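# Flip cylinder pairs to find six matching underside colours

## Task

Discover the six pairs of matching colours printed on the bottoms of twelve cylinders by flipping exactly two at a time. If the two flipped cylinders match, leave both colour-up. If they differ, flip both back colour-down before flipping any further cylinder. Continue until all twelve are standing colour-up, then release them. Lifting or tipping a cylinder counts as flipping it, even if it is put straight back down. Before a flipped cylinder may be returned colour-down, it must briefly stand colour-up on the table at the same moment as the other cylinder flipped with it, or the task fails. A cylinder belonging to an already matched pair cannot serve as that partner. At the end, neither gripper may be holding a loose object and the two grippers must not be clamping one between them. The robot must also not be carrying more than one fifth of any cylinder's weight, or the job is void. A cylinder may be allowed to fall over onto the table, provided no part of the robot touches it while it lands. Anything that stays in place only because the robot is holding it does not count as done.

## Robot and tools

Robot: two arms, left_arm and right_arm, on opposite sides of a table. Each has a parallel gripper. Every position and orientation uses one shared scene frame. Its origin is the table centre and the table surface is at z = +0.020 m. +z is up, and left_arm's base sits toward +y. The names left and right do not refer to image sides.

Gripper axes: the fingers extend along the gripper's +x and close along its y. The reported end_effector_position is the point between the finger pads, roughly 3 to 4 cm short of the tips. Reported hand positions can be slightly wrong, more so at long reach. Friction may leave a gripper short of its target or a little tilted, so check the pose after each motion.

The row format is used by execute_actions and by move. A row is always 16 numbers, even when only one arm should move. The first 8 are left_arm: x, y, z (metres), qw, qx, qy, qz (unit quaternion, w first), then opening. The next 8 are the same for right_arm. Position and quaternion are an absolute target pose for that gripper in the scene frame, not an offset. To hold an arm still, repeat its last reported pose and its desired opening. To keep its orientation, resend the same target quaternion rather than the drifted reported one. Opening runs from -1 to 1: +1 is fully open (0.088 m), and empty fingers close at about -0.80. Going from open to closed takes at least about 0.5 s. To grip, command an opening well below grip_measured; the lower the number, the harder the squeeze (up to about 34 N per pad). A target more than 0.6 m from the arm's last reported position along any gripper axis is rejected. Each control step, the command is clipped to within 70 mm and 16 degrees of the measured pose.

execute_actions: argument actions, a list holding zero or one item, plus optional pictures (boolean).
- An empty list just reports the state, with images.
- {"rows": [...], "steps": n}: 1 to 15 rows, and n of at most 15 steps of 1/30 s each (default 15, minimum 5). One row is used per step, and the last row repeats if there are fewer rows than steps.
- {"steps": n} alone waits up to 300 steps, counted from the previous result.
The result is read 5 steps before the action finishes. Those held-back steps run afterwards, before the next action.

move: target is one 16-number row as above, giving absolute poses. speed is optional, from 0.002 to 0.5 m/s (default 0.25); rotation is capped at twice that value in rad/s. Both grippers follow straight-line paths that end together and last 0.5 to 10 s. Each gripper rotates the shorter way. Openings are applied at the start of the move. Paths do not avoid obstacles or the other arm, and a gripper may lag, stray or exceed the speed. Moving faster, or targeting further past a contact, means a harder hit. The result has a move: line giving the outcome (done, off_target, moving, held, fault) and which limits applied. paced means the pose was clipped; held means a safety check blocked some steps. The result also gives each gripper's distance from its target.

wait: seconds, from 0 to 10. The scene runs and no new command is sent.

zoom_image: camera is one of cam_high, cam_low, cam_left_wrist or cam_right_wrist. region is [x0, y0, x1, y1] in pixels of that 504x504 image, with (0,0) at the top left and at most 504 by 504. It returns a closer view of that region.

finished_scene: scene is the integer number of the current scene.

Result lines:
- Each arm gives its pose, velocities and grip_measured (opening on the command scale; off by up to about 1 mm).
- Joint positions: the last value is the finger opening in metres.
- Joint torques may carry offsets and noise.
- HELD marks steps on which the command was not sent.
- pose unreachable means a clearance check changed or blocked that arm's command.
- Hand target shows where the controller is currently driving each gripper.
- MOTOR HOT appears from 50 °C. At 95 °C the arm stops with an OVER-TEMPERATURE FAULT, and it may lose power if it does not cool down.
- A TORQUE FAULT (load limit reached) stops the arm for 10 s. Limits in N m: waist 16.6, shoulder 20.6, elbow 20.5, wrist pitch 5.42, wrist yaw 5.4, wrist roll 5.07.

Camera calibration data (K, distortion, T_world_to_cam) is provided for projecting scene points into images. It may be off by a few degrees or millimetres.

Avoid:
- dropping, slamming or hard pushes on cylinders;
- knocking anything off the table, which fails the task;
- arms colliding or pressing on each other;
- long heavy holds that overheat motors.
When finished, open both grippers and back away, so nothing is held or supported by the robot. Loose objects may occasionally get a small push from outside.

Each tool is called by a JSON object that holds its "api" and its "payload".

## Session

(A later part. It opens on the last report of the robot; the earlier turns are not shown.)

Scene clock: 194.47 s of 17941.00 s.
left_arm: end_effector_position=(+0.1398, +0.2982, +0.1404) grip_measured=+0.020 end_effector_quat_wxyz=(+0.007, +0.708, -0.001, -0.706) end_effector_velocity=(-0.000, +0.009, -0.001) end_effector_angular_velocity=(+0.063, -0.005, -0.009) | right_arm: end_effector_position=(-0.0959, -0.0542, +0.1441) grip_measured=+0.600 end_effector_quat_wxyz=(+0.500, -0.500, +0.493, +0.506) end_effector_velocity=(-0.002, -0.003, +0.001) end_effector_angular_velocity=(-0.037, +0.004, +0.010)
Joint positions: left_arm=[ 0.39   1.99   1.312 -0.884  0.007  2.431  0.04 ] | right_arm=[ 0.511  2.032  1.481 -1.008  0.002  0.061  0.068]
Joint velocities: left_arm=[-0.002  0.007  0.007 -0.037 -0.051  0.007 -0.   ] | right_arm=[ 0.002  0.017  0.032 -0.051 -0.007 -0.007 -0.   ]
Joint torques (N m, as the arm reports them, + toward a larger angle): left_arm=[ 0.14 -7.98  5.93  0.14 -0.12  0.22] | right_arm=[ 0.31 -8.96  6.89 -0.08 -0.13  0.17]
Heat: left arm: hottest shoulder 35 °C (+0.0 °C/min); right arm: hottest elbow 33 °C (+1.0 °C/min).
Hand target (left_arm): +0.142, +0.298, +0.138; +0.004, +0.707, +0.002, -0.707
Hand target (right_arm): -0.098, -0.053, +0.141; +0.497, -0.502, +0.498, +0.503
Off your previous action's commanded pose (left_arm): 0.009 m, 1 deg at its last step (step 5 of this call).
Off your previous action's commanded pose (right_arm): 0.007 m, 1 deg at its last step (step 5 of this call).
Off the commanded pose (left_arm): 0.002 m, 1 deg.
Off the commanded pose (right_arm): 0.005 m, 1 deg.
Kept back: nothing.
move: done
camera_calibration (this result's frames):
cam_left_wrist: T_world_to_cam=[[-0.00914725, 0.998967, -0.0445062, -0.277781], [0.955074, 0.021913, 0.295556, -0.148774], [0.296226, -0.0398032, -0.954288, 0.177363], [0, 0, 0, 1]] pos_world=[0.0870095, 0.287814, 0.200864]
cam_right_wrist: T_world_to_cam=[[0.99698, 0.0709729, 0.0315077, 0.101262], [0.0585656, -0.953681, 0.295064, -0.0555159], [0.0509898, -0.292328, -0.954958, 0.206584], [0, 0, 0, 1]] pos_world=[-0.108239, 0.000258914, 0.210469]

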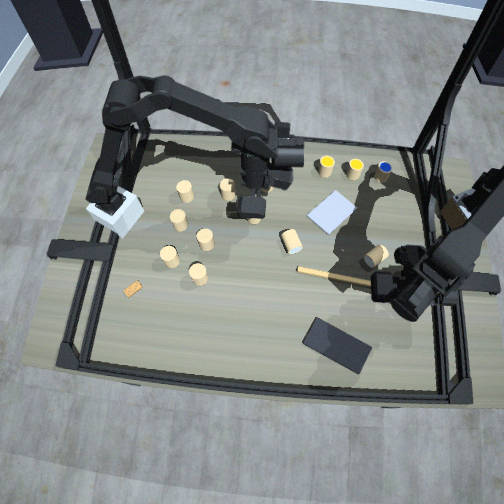

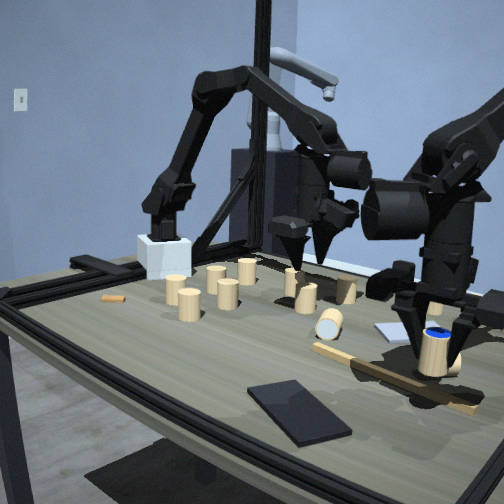

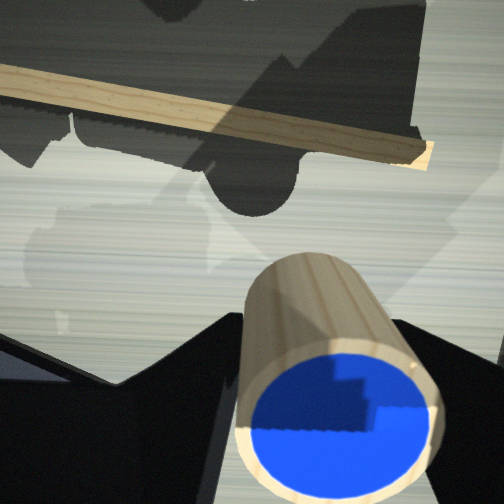

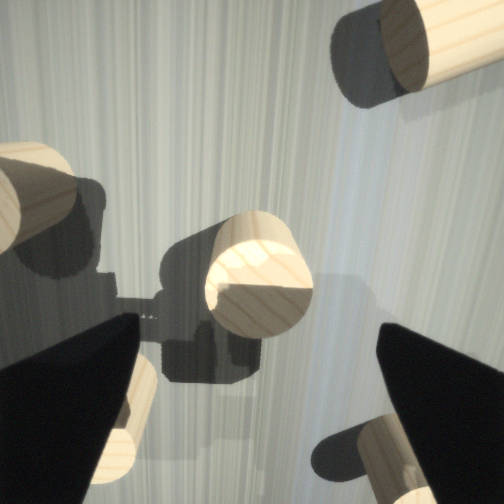

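{"api": "move", "payload": {"target": [0.15,0.30,0.064,0,0.707,0,-0.707,-0.4,-0.097,-0.058,0.069,0.5,-0.5,0.5,0.5,0.6], "speed": 0.13}}

{"api": "execute_actions", "payload": {"actions": [{"rows":[[0.15,0.30,0.066,0,0.707,0,-0.707,0.6,-0.097,-0.058,0.069,0.5,-0.5,0.5,0.5,0.6]],"steps":15}]}}

{"api": "move", "payload": {"target": [0.15,0.30,0.15,0,0.707,0,-0.707,0.6,-0.097,-0.058,0.069,0.5,-0.5,0.5,0.5,-0.4], "speed": 0.3}}

{"api": "execute_actions", "payload": {"actions": [{"rows":[[0.15,0.30,0.17,0,0.707,0,-0.707,0.6,-0.097,-0.07,0.17,0.5,-0.5,0.5,0.5,-0.4]],"steps":15}]}}

{"api": "move", "payload": {"target": [0.018,0.075,0.308,0.5,0.5,-0.5,-0.5,0.7,0.02,-0.03,0.301,0.707,0,0,0.707,-0.4], "speed": 0.45}}

{"api": "execute_actions", "payload": {"actions": [{"rows":[[0.02,0.012,0.309,0.5,0.5,-0.5,-0.5,0.7,0.02,-0.03,0.301,0.707,0,0,0.707,-0.4]],"steps":15}]}}

{"api": "execute_actions", "payload": {"actions": [{"rows":[[0.02,0.012,0.309,0.5,0.5,-0.5,-0.5,-0.4,0.02,-0.03,0.301,0.707,0,0,0.707,-0.4]],"steps":13}]}}

{"api": "execute_actions", "payload": {"actions": [{"rows":[[0.02,0.012,0.309,0.5,0.5,-0.5,-0.5,-0.4,0.02,-0.03,0.301,0.707,0,0,0.707,0.6]],"steps":6}]}}

{"api": "execute_actions", "payload": {"actions": [{"rows":[[0.02,0.04,0.309,0.5,0.5,-0.5,-0.5,-0.4,0.02,-0.06,0.3,0.707,0,0,0.707,0.6]],"steps":8}]}}

Scene clock: 196.13 s of 17941.00 s.
left_arm: end_effector_position=(+0.1526, +0.2961, +0.0719) grip_measured=+0.018 end_effector_quat_wxyz=(+0.005, +0.713, -0.005, -0.701) end_effector_velocity=(+0.000, -0.000, -0.001) end_effector_angular_velocity=(+0.004, -0.007, -0.010) | right_arm: end_effector_position=(-0.0961, -0.0549, +0.0764) grip_measured=+0.600 end_effector_quat_wxyz=(+0.504, -0.496, +0.495, +0.505) end_effector_velocity=(-0.000, +0.000, -0.001) end_effector_angular_velocity=(+0.002, +0.007, +0.020)
Joint positions: left_arm=[ 0.406  2.153  1.252 -0.647  0.002  2.456  0.04 ] | right_arm=[ 0.511  2.133  1.343 -0.762  0.001  0.072  0.068]
Joint velocities: left_arm=[-0.002  0.002 -0.002  0.007 -0.007  0.007  0.   ] | right_arm=[-0.002  0.002 -0.002  0.007 -0.007 -0.022 -0.   ]
Joint torques (N m, as the arm reports them, + toward a larger angle): left_arm=[ 0.09 -7.57  3.57  0.56 -0.03  0.1 ] | right_arm=[ 0.27 -9.2   3.97  0.32 -0.09  0.18]
Heat: left arm: hottest shoulder 35 °C (+0.0 °C/min); right arm: hottest elbow 33 °C (+1.0 °C/min).
Hand target (left_arm): +0.150, +0.300, +0.064; +0.000, +0.707, -0.000, -0.707
Hand target (right_arm): -0.097, -0.059, +0.069; +0.500, -0.500, +0.500, +0.500
Off the commanded pose (left_arm): 0.009 m, 1 deg.
Off the commanded pose (right_arm): 0.008 m, 1 deg.
Kept back: nothing.
move: off_target (left_arm)
camera_calibration (this result's frames):
cam_left_wrist: T_world_to_cam=[[0.000936061, 0.998836, -0.0482241, -0.279839], [0.951024, 0.0140176, 0.308798, -0.138683], [0.309114, -0.0461513, -0.949904, 0.107738], [0, 0, 0, 1]] pos_world=[0.0988496, 0.286429, 0.131671]
cam_right_wrist: T_world_to_cam=[[0.997665, 0.0608989, 0.030914, 0.103156], [0.0493929, -0.955987, 0.289223, -0.0366863], [0.0471667, -0.287021, -0.956763, 0.141735], [0, 0, 0, 1]] pos_world=[-0.107789, -0.000672977, 0.143028]

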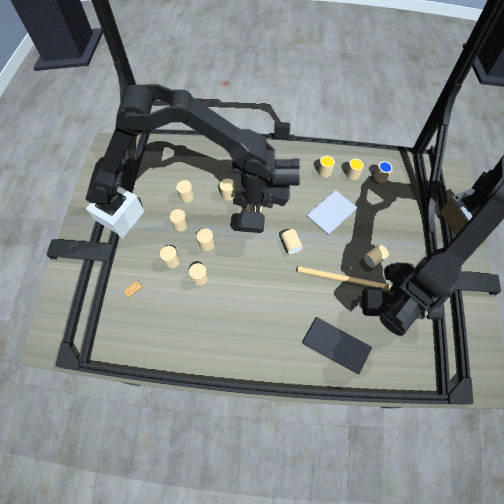

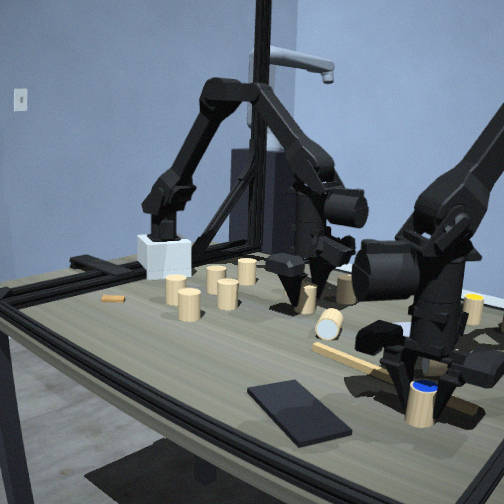

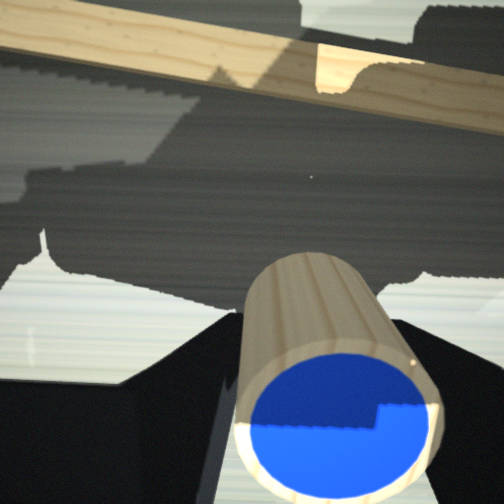

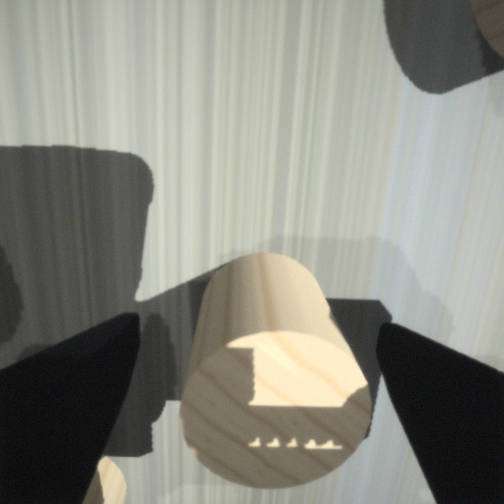

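Scene clock: 196.47 s of 17941.00 s.
left_arm: end_effector_position=(+0.1525, +0.2963, +0.0716) grip_measured=+0.544 end_effector_quat_wxyz=(+0.005, +0.712, -0.005, -0.702) end_effector_velocity=(+0.001, -0.001, +0.000) end_effector_angular_velocity=(+0.001, -0.010, +0.005) | right_arm: end_effector_position=(-0.0961, -0.0550, +0.0754) grip_measured=+0.600 end_effector_quat_wxyz=(+0.503, -0.497, +0.495, +0.505) end_effector_velocity=(+0.000, -0.004, -0.000) end_effector_angular_velocity=(-0.022, +0.006, +0.005)
Joint positions: left_arm=[ 0.406  2.154  1.252 -0.648  0.002  2.456  0.066] | right_arm=[ 0.511  2.135  1.343 -0.761  0.001  0.072  0.068]
Joint velocities: left_arm=[-0.002 -0.002 -0.002  0.007 -0.007 -0.007  0.021] | right_arm=[-0.002  0.002  0.002 -0.022 -0.007 -0.007 -0.   ]
Joint torques (N m, as the arm reports them, + toward a larger angle): left_arm=[ 0.14 -8.48  3.69  0.13  0.    0.05] | right_arm=[ 0.24 -9.14  4.45  0.3  -0.09  0.18]
Heat: left arm: hottest shoulder 35 °C (+0.0 °C/min); right arm: hottest elbow 33 °C (+1.0 °C/min).
Steps of this call (steps 1 to 10: the first 10 steps of this action). Readings (end_effector_position):
1: left_arm (+0.1525, +0.2961, +0.0718) | right_arm (-0.0961, -0.0547, +0.0763)
2: left_arm (+0.1525, +0.2961, +0.0718) | right_arm (-0.0961, -0.0548, +0.0762)
4: left_arm (+0.1525, +0.2961, +0.0718) | right_arm (-0.0961, -0.0548, +0.0760)
8: left_arm (+0.1526, +0.2963, +0.0717) | right_arm (-0.0961, -0.0550, +0.0755)
10: the state above

Scene clock: 197.77 s of 17941.00 s.
left_arm: end_effector_position=(+0.1466, +0.3012, +0.1438) grip_measured=+0.600 end_effector_quat_wxyz=(-0.003, +0.702, +0.003, -0.712) end_effector_velocity=(-0.003, +0.003, +0.002) end_effector_angular_velocity=(+0.023, +0.016, -0.010) | right_arm: end_effector_position=(-0.0958, -0.0552, +0.0754) grip_measured=+0.023 end_effector_quat_wxyz=(+0.504, -0.497, +0.495, +0.504) end_effector_velocity=(-0.002, -0.002, +0.000) end_effector_angular_velocity=(-0.009, +0.021, -0.009)
Joint positions: left_arm=[ 0.406  2.016  1.365 -0.937  0.002  2.456  0.068] | right_arm=[ 0.511  2.135  1.343 -0.762  0.003  0.072  0.04 ]
Joint velocities: left_arm=[-0.002  0.002  0.012 -0.037 -0.007  0.007 -0.   ] | right_arm=[-0.002 -0.002 -0.002 -0.007 -0.022  0.007 -0.   ]
Joint torques (N m, as the arm reports them, + toward a larger angle): left_arm=[  0.07 -11.07   5.88   0.05   0.04   0.1 ] | right_arm=[ 0.23 -9.16  4.47  0.33 -0.15  0.18]
Heat: left arm: hottest shoulder 35 °C (+0.0 °C/min); right arm: hottest shoulder 33 °C (+1.0 °C/min).
Hand target (left_arm): +0.150, +0.300, +0.150; +0.000, +0.707, -0.000, -0.707
Hand target (right_arm): -0.097, -0.058, +0.069; +0.500, -0.500, +0.500, +0.500
Off your previous action's commanded pose (left_arm): 0.007 m, 1 deg at its last step (step 5 of this call).
Off your previous action's commanded pose (right_arm): 0.007 m, 1 deg at its last step (step 5 of this call).
Off the commanded pose (left_arm): 0.007 m, 1 deg.
Off the commanded pose (right_arm): 0.007 m, 1 deg.
Kept back: nothing.
move: done
camera_calibration (this result's frames):
cam_left_wrist: T_world_to_cam=[[-0.0001458, 0.999721, -0.0236147, -0.285103], [0.959896, 0.00676043, 0.280274, -0.150255], [0.280356, -0.0226268, -0.959629, 0.176662], [0, 0, 0, 1]] pos_world=[0.0946591, 0.290037, 0.20491]
cam_right_wrist: T_world_to_cam=[[0.9976, 0.0609465, 0.0328568, 0.102745], [0.0487511, -0.955256, 0.291734, -0.0369376], [0.0491669, -0.289432, -0.955935, 0.140707], [0, 0, 0, 1]] pos_world=[-0.107615, -0.000821717, 0.141907]

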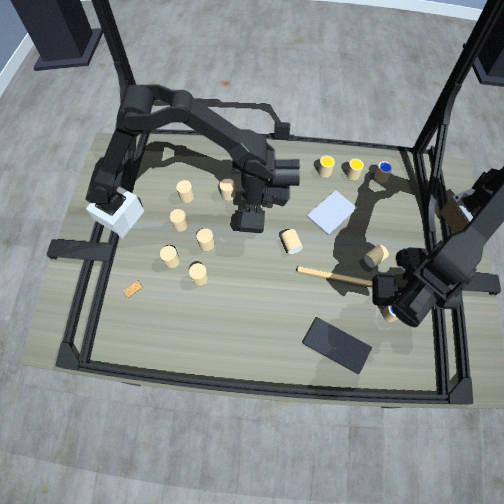

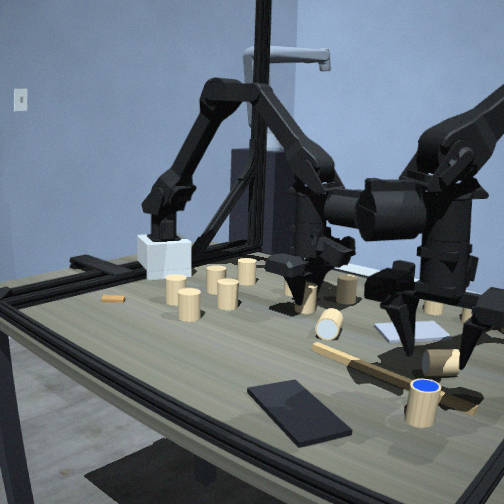

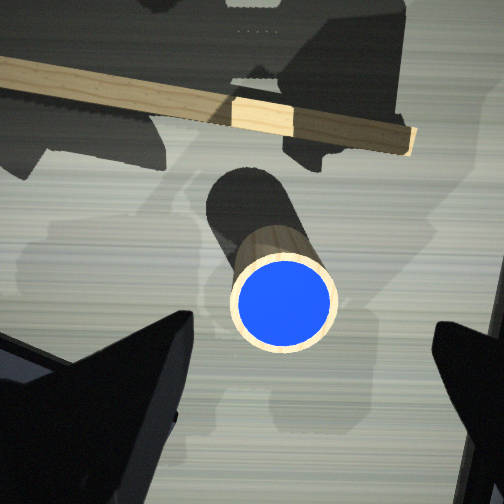

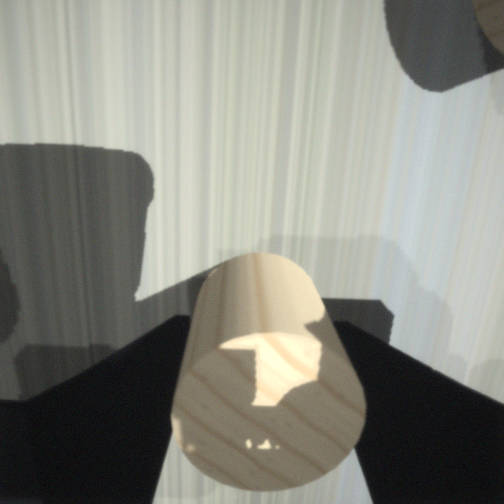

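Scene clock: 198.10 s of 17941.00 s.
left_arm: end_effector_position=(+0.1475, +0.3004, +0.1641) grip_measured=+0.600 end_effector_quat_wxyz=(-0.002, +0.703, +0.002, -0.711) end_effector_velocity=(-0.009, +0.005, +0.003) end_effector_angular_velocity=(+0.032, +0.028, -0.015) | right_arm: end_effector_position=(-0.0958, -0.0658, +0.1623) grip_measured=+0.023 end_effector_quat_wxyz=(+0.504, -0.497, +0.495, +0.504) end_effector_velocity=(-0.001, -0.014, +0.095) end_effector_angular_velocity=(-0.022, +0.006, +0.010)
Joint positions: left_arm=[ 0.406  1.988  1.411 -1.006  0.002  2.456  0.068] | right_arm=[ 0.513  1.967  1.462 -1.05   0.002  0.074  0.04 ]
Joint velocities: left_arm=[-0.007 -0.007  0.002 -0.051 -0.007  0.007 -0.   ] | right_arm=[ 0.002 -0.129  0.208 -0.359 -0.007 -0.007 -0.   ]
Joint torques (N m, as the arm reports them, + toward a larger angle): left_arm=[  0.1  -11.13   5.78   0.12  -0.02   0.07] | right_arm=[ 0.27 -9.68  5.61 -0.2  -0.13  0.18]
Heat: left arm: hottest shoulder 35 °C (+0.0 °C/min); right arm: hottest shoulder 33 °C (+1.0 °C/min).
Steps of this call (steps 1 to 10: the first 10 steps of this action). Readings (end_effector_position):
1: left_arm (+0.1458, +0.3018, +0.1460) | right_arm (-0.0956, -0.0575, +0.0808)
2: left_arm (+0.1446, +0.3027, +0.1482) | right_arm (-0.0951, -0.0650, +0.0873)
4: left_arm (+0.1452, +0.3023, +0.1543) | right_arm (-0.0946, -0.0726, +0.1075)
8: left_arm (+0.1477, +0.3003, +0.1634) | right_arm (-0.0956, -0.0663, +0.1517)
10: the state above

Scene clock: 200.87 s of 17941.00 s.
left_arm: end_effector_position=(+0.0170, +0.0767, +0.3206) grip_measured=+0.700 end_effector_quat_wxyz=(+0.498, +0.497, -0.510, -0.494) end_effector_velocity=(-0.002, -0.001, +0.000) end_effector_angular_velocity=(-0.011, +0.017, -0.000) | right_arm: end_effector_position=(+0.0191, -0.0280, +0.3062) grip_measured=+0.023 end_effector_quat_wxyz=(+0.711, +0.000, -0.008, +0.703) end_effector_velocity=(-0.000, -0.000, +0.003) end_effector_angular_velocity=(+0.016, +0.002, +0.005)
Joint positions: left_arm=[-0.016  1.799  0.847  0.97   0.472  1.577  0.073] | right_arm=[ 0.114  1.529  0.585  0.955 -0.312 -0.007  0.04 ]
Joint velocities: left_arm=[-0.007  0.007 -0.002  0.022 -0.007 -0.022 -0.   ] | right_arm=[-0.002  0.002 -0.002  0.022 -0.007  0.007 -0.   ]
Joint torques (N m, as the arm reports them, + toward a larger angle): left_arm=[-0.14 -6.93  4.25  1.74 -0.14 -0.15] | right_arm=[-0.33 -5.89  5.07  1.6  -0.13  0.2 ]
Heat: left arm: hottest shoulder 35 °C (+0.0 °C/min); right arm: hottest shoulder 33 °C (+1.0 °C/min).
Hand target (left_arm): +0.016, +0.077, +0.310; +0.497, +0.499, -0.501, -0.503
Hand target (right_arm): +0.020, -0.029, +0.300; +0.711, -0.000, -0.001, +0.703
Off your previous action's commanded pose (left_arm): 0.007 m, 1 deg at its last step (step 5 of this call).
Off your previous action's commanded pose (right_arm): 0.005 m, 0 deg at its last step (step 5 of this call).
Off the commanded pose (left_arm): 0.013 m, 1 deg.
Off the commanded pose (right_arm): 0.006 m, 1 deg.
Kept back: nothing.
move: off_target (left_arm)
camera_calibration (this result's frames):
cam_left_wrist: T_world_to_cam=[[0.0147309, -0.0498775, -0.998647, 0.336347], [0.958433, 0.285318, -0.000112513, -0.00536079], [0.284937, -0.957134, 0.0520072, 0.124782], [0, 0, 0, 1]] pos_world=[-0.0353718, 0.137739, 0.329401]
cam_right_wrist: T_world_to_cam=[[0.996768, -0.0413604, 0.0688731, -0.0349069], [0.0535601, -0.296855, -0.953419, 0.315667], [0.0598791, 0.954027, -0.29368, 0.195385], [0, 0, 0, 1]] pos_world=[0.00618737, -0.0941389, 0.360748]

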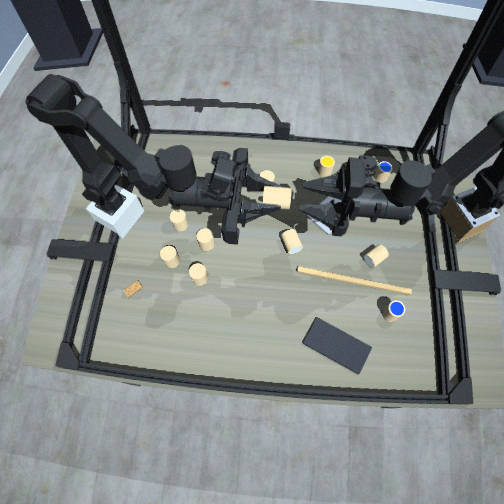

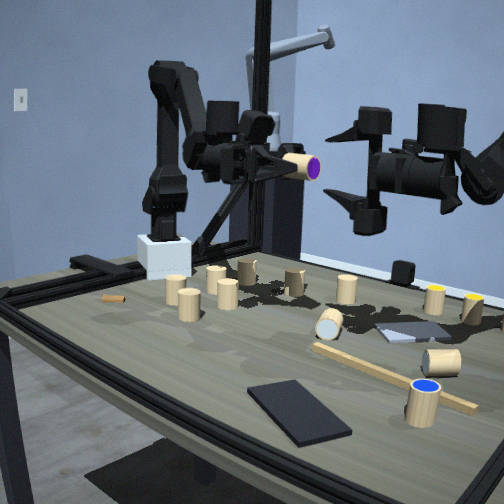

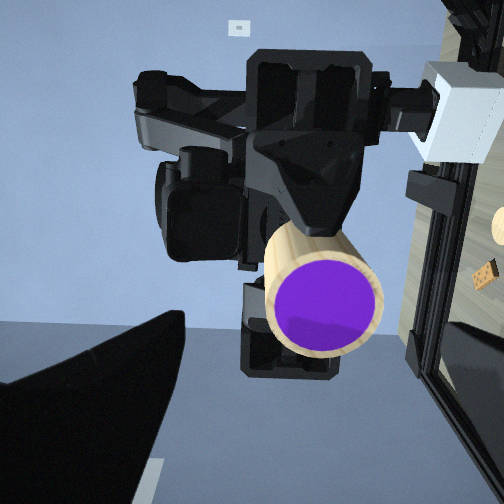

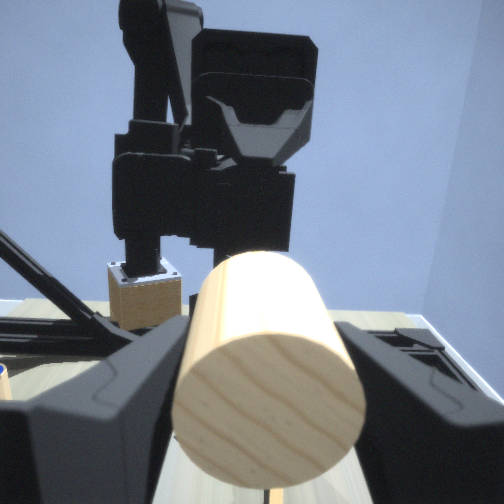

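Scene clock: 201.20 s of 17941.00 s.
left_arm: end_effector_position=(+0.0164, +0.0209, +0.3099) grip_measured=+0.700 end_effector_quat_wxyz=(+0.498, +0.499, -0.502, -0.500) end_effector_velocity=(+0.030, -0.046, +0.020) end_effector_angular_velocity=(-0.038, +0.006, +0.078) | right_arm: end_effector_position=(+0.0195, -0.0288, +0.3057) grip_measured=+0.022 end_effector_quat_wxyz=(+0.707, +0.000, -0.007, +0.707) end_effector_velocity=(+0.002, -0.001, +0.002) end_effector_angular_velocity=(+0.007, -0.010, -0.000)
Joint positions: left_arm=[-0.083  1.976  1.061  0.916  0.402  1.573  0.073] | right_arm=[ 0.106  1.529  0.585  0.955 -0.33  -0.006  0.04 ]
Joint velocities: left_arm=[-0.002  0.125  0.247 -0.081 -0.081 -0.022 -0.   ] | right_arm=[-0.007 -0.002 -0.002  0.007 -0.007 -0.007 -0.   ]
Joint torques (N m, as the arm reports them, + toward a larger angle): left_arm=[ 0.17 -8.55  6.76  1.46 -0.07 -0.19] | right_arm=[-0.28 -6.47  4.99  1.47 -0.13  0.18]
Heat: left arm: hottest shoulder 35 °C (+0.0 °C/min); right arm: hottest shoulder 33 °C (+1.0 °C/min).
Steps of this call (steps 1 to 10: the first 10 steps of this action). Readings (end_effector_position):
1: left_arm (+0.0187, +0.0717, +0.3188) | right_arm (+0.0188, -0.0282, +0.3060)
2: left_arm (+0.0196, +0.0623, +0.3188) | right_arm (+0.0188, -0.0283, +0.3060)
4: left_arm (+0.0178, +0.0439, +0.3153) | right_arm (+0.0194, -0.0286, +0.3058)
8: left_arm (+0.0148, +0.0248, +0.3091) | right_arm (+0.0195, -0.0287, +0.3057)
10: the state above

Scene clock: 201.63 s of 17941.00 s.
left_arm: end_effector_position=(+0.0192, +0.0152, +0.3143) grip_measured=+0.020 end_effector_quat_wxyz=(+0.501, +0.499, -0.504, -0.497) end_effector_velocity=(+0.003, -0.001, +0.010) end_effector_angular_velocity=(-0.025, -0.003, +0.019) | right_arm: end_effector_position=(+0.0196, -0.0292, +0.3045) grip_measured=+0.022 end_effector_quat_wxyz=(+0.707, +0.001, -0.005, +0.707) end_effector_velocity=(+0.004, -0.002, -0.005) end_effector_angular_velocity=(-0.016, +0.013, -0.015)
Joint positions: left_arm=[-0.083  1.988  1.093  0.905  0.397  1.572  0.04 ] | right_arm=[ 0.104  1.529  0.582  0.955 -0.332 -0.003  0.04 ]
Joint velocities: left_arm=[-0.002 -0.007  0.012  0.007 -0.022 -0.007  0.001] | right_arm=[-0.007  0.002 -0.007 -0.007  0.007  0.007 -0.   ]
Joint torques (N m, as the arm reports them, + toward a larger angle): left_arm=[-0.47 -8.48  6.75  1.43 -0.12 -0.12] | right_arm=[-0.25 -6.56  5.38  1.48 -0.12  0.12]
Heat: left arm: hottest shoulder 35 °C (+0.0 °C/min); right arm: hottest shoulder 33 °C (+1.0 °C/min).
Off your previous action's commanded pose (left_arm): 0.007 m, 1 deg at its last step (step 5 of this call).
Off your previous action's commanded pose (right_arm): 0.005 m, 1 deg at its last step (step 5 of this call).
Steps of this call (steps 1 to 5: the last 5 steps of your previous action; steps 6 to 13: the first 8 steps of this action). Readings (end_effector_position):
6: left_arm (+0.0188, +0.0164, +0.3141) | right_arm (+0.0195, -0.0288, +0.3057)
7: left_arm (+0.0189, +0.0162, +0.3140) | right_arm (+0.0195, -0.0288, +0.3057)
9: left_arm (+0.0191, +0.0159, +0.3136) | right_arm (+0.0195, -0.0288, +0.3057)
13: the state above

Scene clock: 201.83 s of 17941.00 s.
left_arm: end_effector_position=(+0.0193, +0.0152, +0.3143) grip_measured=+0.021 end_effector_quat_wxyz=(+0.501, +0.499, -0.504, -0.497) end_effector_velocity=(-0.003, -0.001, -0.007) end_effector_angular_velocity=(+0.034, +0.022, -0.000) | right_arm: end_effector_position=(+0.0197, -0.0293, +0.3045) grip_measured=+0.022 end_effector_quat_wxyz=(+0.707, +0.001, -0.005, +0.707) end_effector_velocity=(-0.000, -0.001, -0.005) end_effector_angular_velocity=(-0.021, +0.014, +0.005)
Joint positions: left_arm=[-0.083  1.988  1.093  0.905  0.397  1.572  0.04 ] | right_arm=[ 0.104  1.529  0.582  0.955 -0.332 -0.003  0.04 ]
Joint velocities: left_arm=[-0.007 -0.002 -0.002 -0.037 -0.007 -0.007 -0.   ] | right_arm=[-0.002 -0.002 -0.002 -0.022 -0.007  0.007 -0.   ]
Joint torques (N m, as the arm reports them, + toward a larger angle): left_arm=[-0.25 -8.28  6.65  1.49 -0.11 -0.09] | right_arm=[-0.24 -6.55  5.37  1.47 -0.11  0.12]
Heat: left arm: hottest shoulder 35 °C (+0.0 °C/min); right arm: hottest shoulder 33 °C (+1.0 °C/min).
Off your previous action's commanded pose (left_arm): 0.006 m, 1 deg at its last step (step 5 of this call).
Off your previous action's commanded pose (right_arm): 0.004 m, 1 deg at its last step (step 5 of this call).
Steps of this call (steps 1 to 5: the last 5 steps of your previous action; step 6: the first step of this action). Readings (end_effector_position):
6: the state above

Scene clock: 202.10 s of 17941.00 s.
left_arm: end_effector_position=(+0.0189, +0.0235, +0.3074) grip_measured=+0.020 end_effector_quat_wxyz=(+0.498, +0.500, -0.500, -0.502) end_effector_velocity=(+0.011, +0.108, -0.057) end_effector_angular_velocity=(+0.128, +0.062, +0.029) | right_arm: end_effector_position=(+0.0197, -0.0424, +0.3008) grip_measured=+0.536 end_effector_quat_wxyz=(+0.707, -0.001, -0.001, +0.708) end_effector_velocity=(+0.011, -0.142, -0.026) end_effector_angular_velocity=(-0.039, +0.007, -0.039)
Joint positions: left_arm=[-0.075  1.975  1.052  0.919  0.407  1.572  0.04 ] | right_arm=[ 0.087  1.487  0.532  0.955 -0.351 -0.003  0.065]
Joint velocities: left_arm=[ 0.125 -0.227 -0.491  0.125  0.095 -0.007 -0.   ] | right_arm=[-0.208 -0.481 -0.515 -0.007 -0.168 -0.007  0.013]
Joint torques (N m, as the arm reports them, + toward a larger angle): left_arm=[  0.17 -12.48   5.18   1.92   0.1   -0.11] | right_arm=[-0.14 -7.37  5.63  1.41 -0.11  0.12]
Heat: left arm: hottest shoulder 35 °C (+1.0 °C/min); right arm: hottest shoulder 33 °C (+1.0 °C/min).
Off your previous action's commanded pose (left_arm): 0.005 m, 0 deg at its last step (step 5 of this call).
Off your previous action's commanded pose (right_arm): 0.003 m, 1 deg at its last step (step 5 of this call).
Steps of this call (steps 1 to 5: the last 5 steps of your previous action; steps 6 to 8: the first 3 steps of this action). Readings (end_effector_position):
6: left_arm (+0.0192, +0.0166, +0.3112) | right_arm (+0.0192, -0.0323, +0.3038)
7: left_arm (+0.0189, +0.0199, +0.3095) | right_arm (+0.0193, -0.0373, +0.3022)
8: the state above


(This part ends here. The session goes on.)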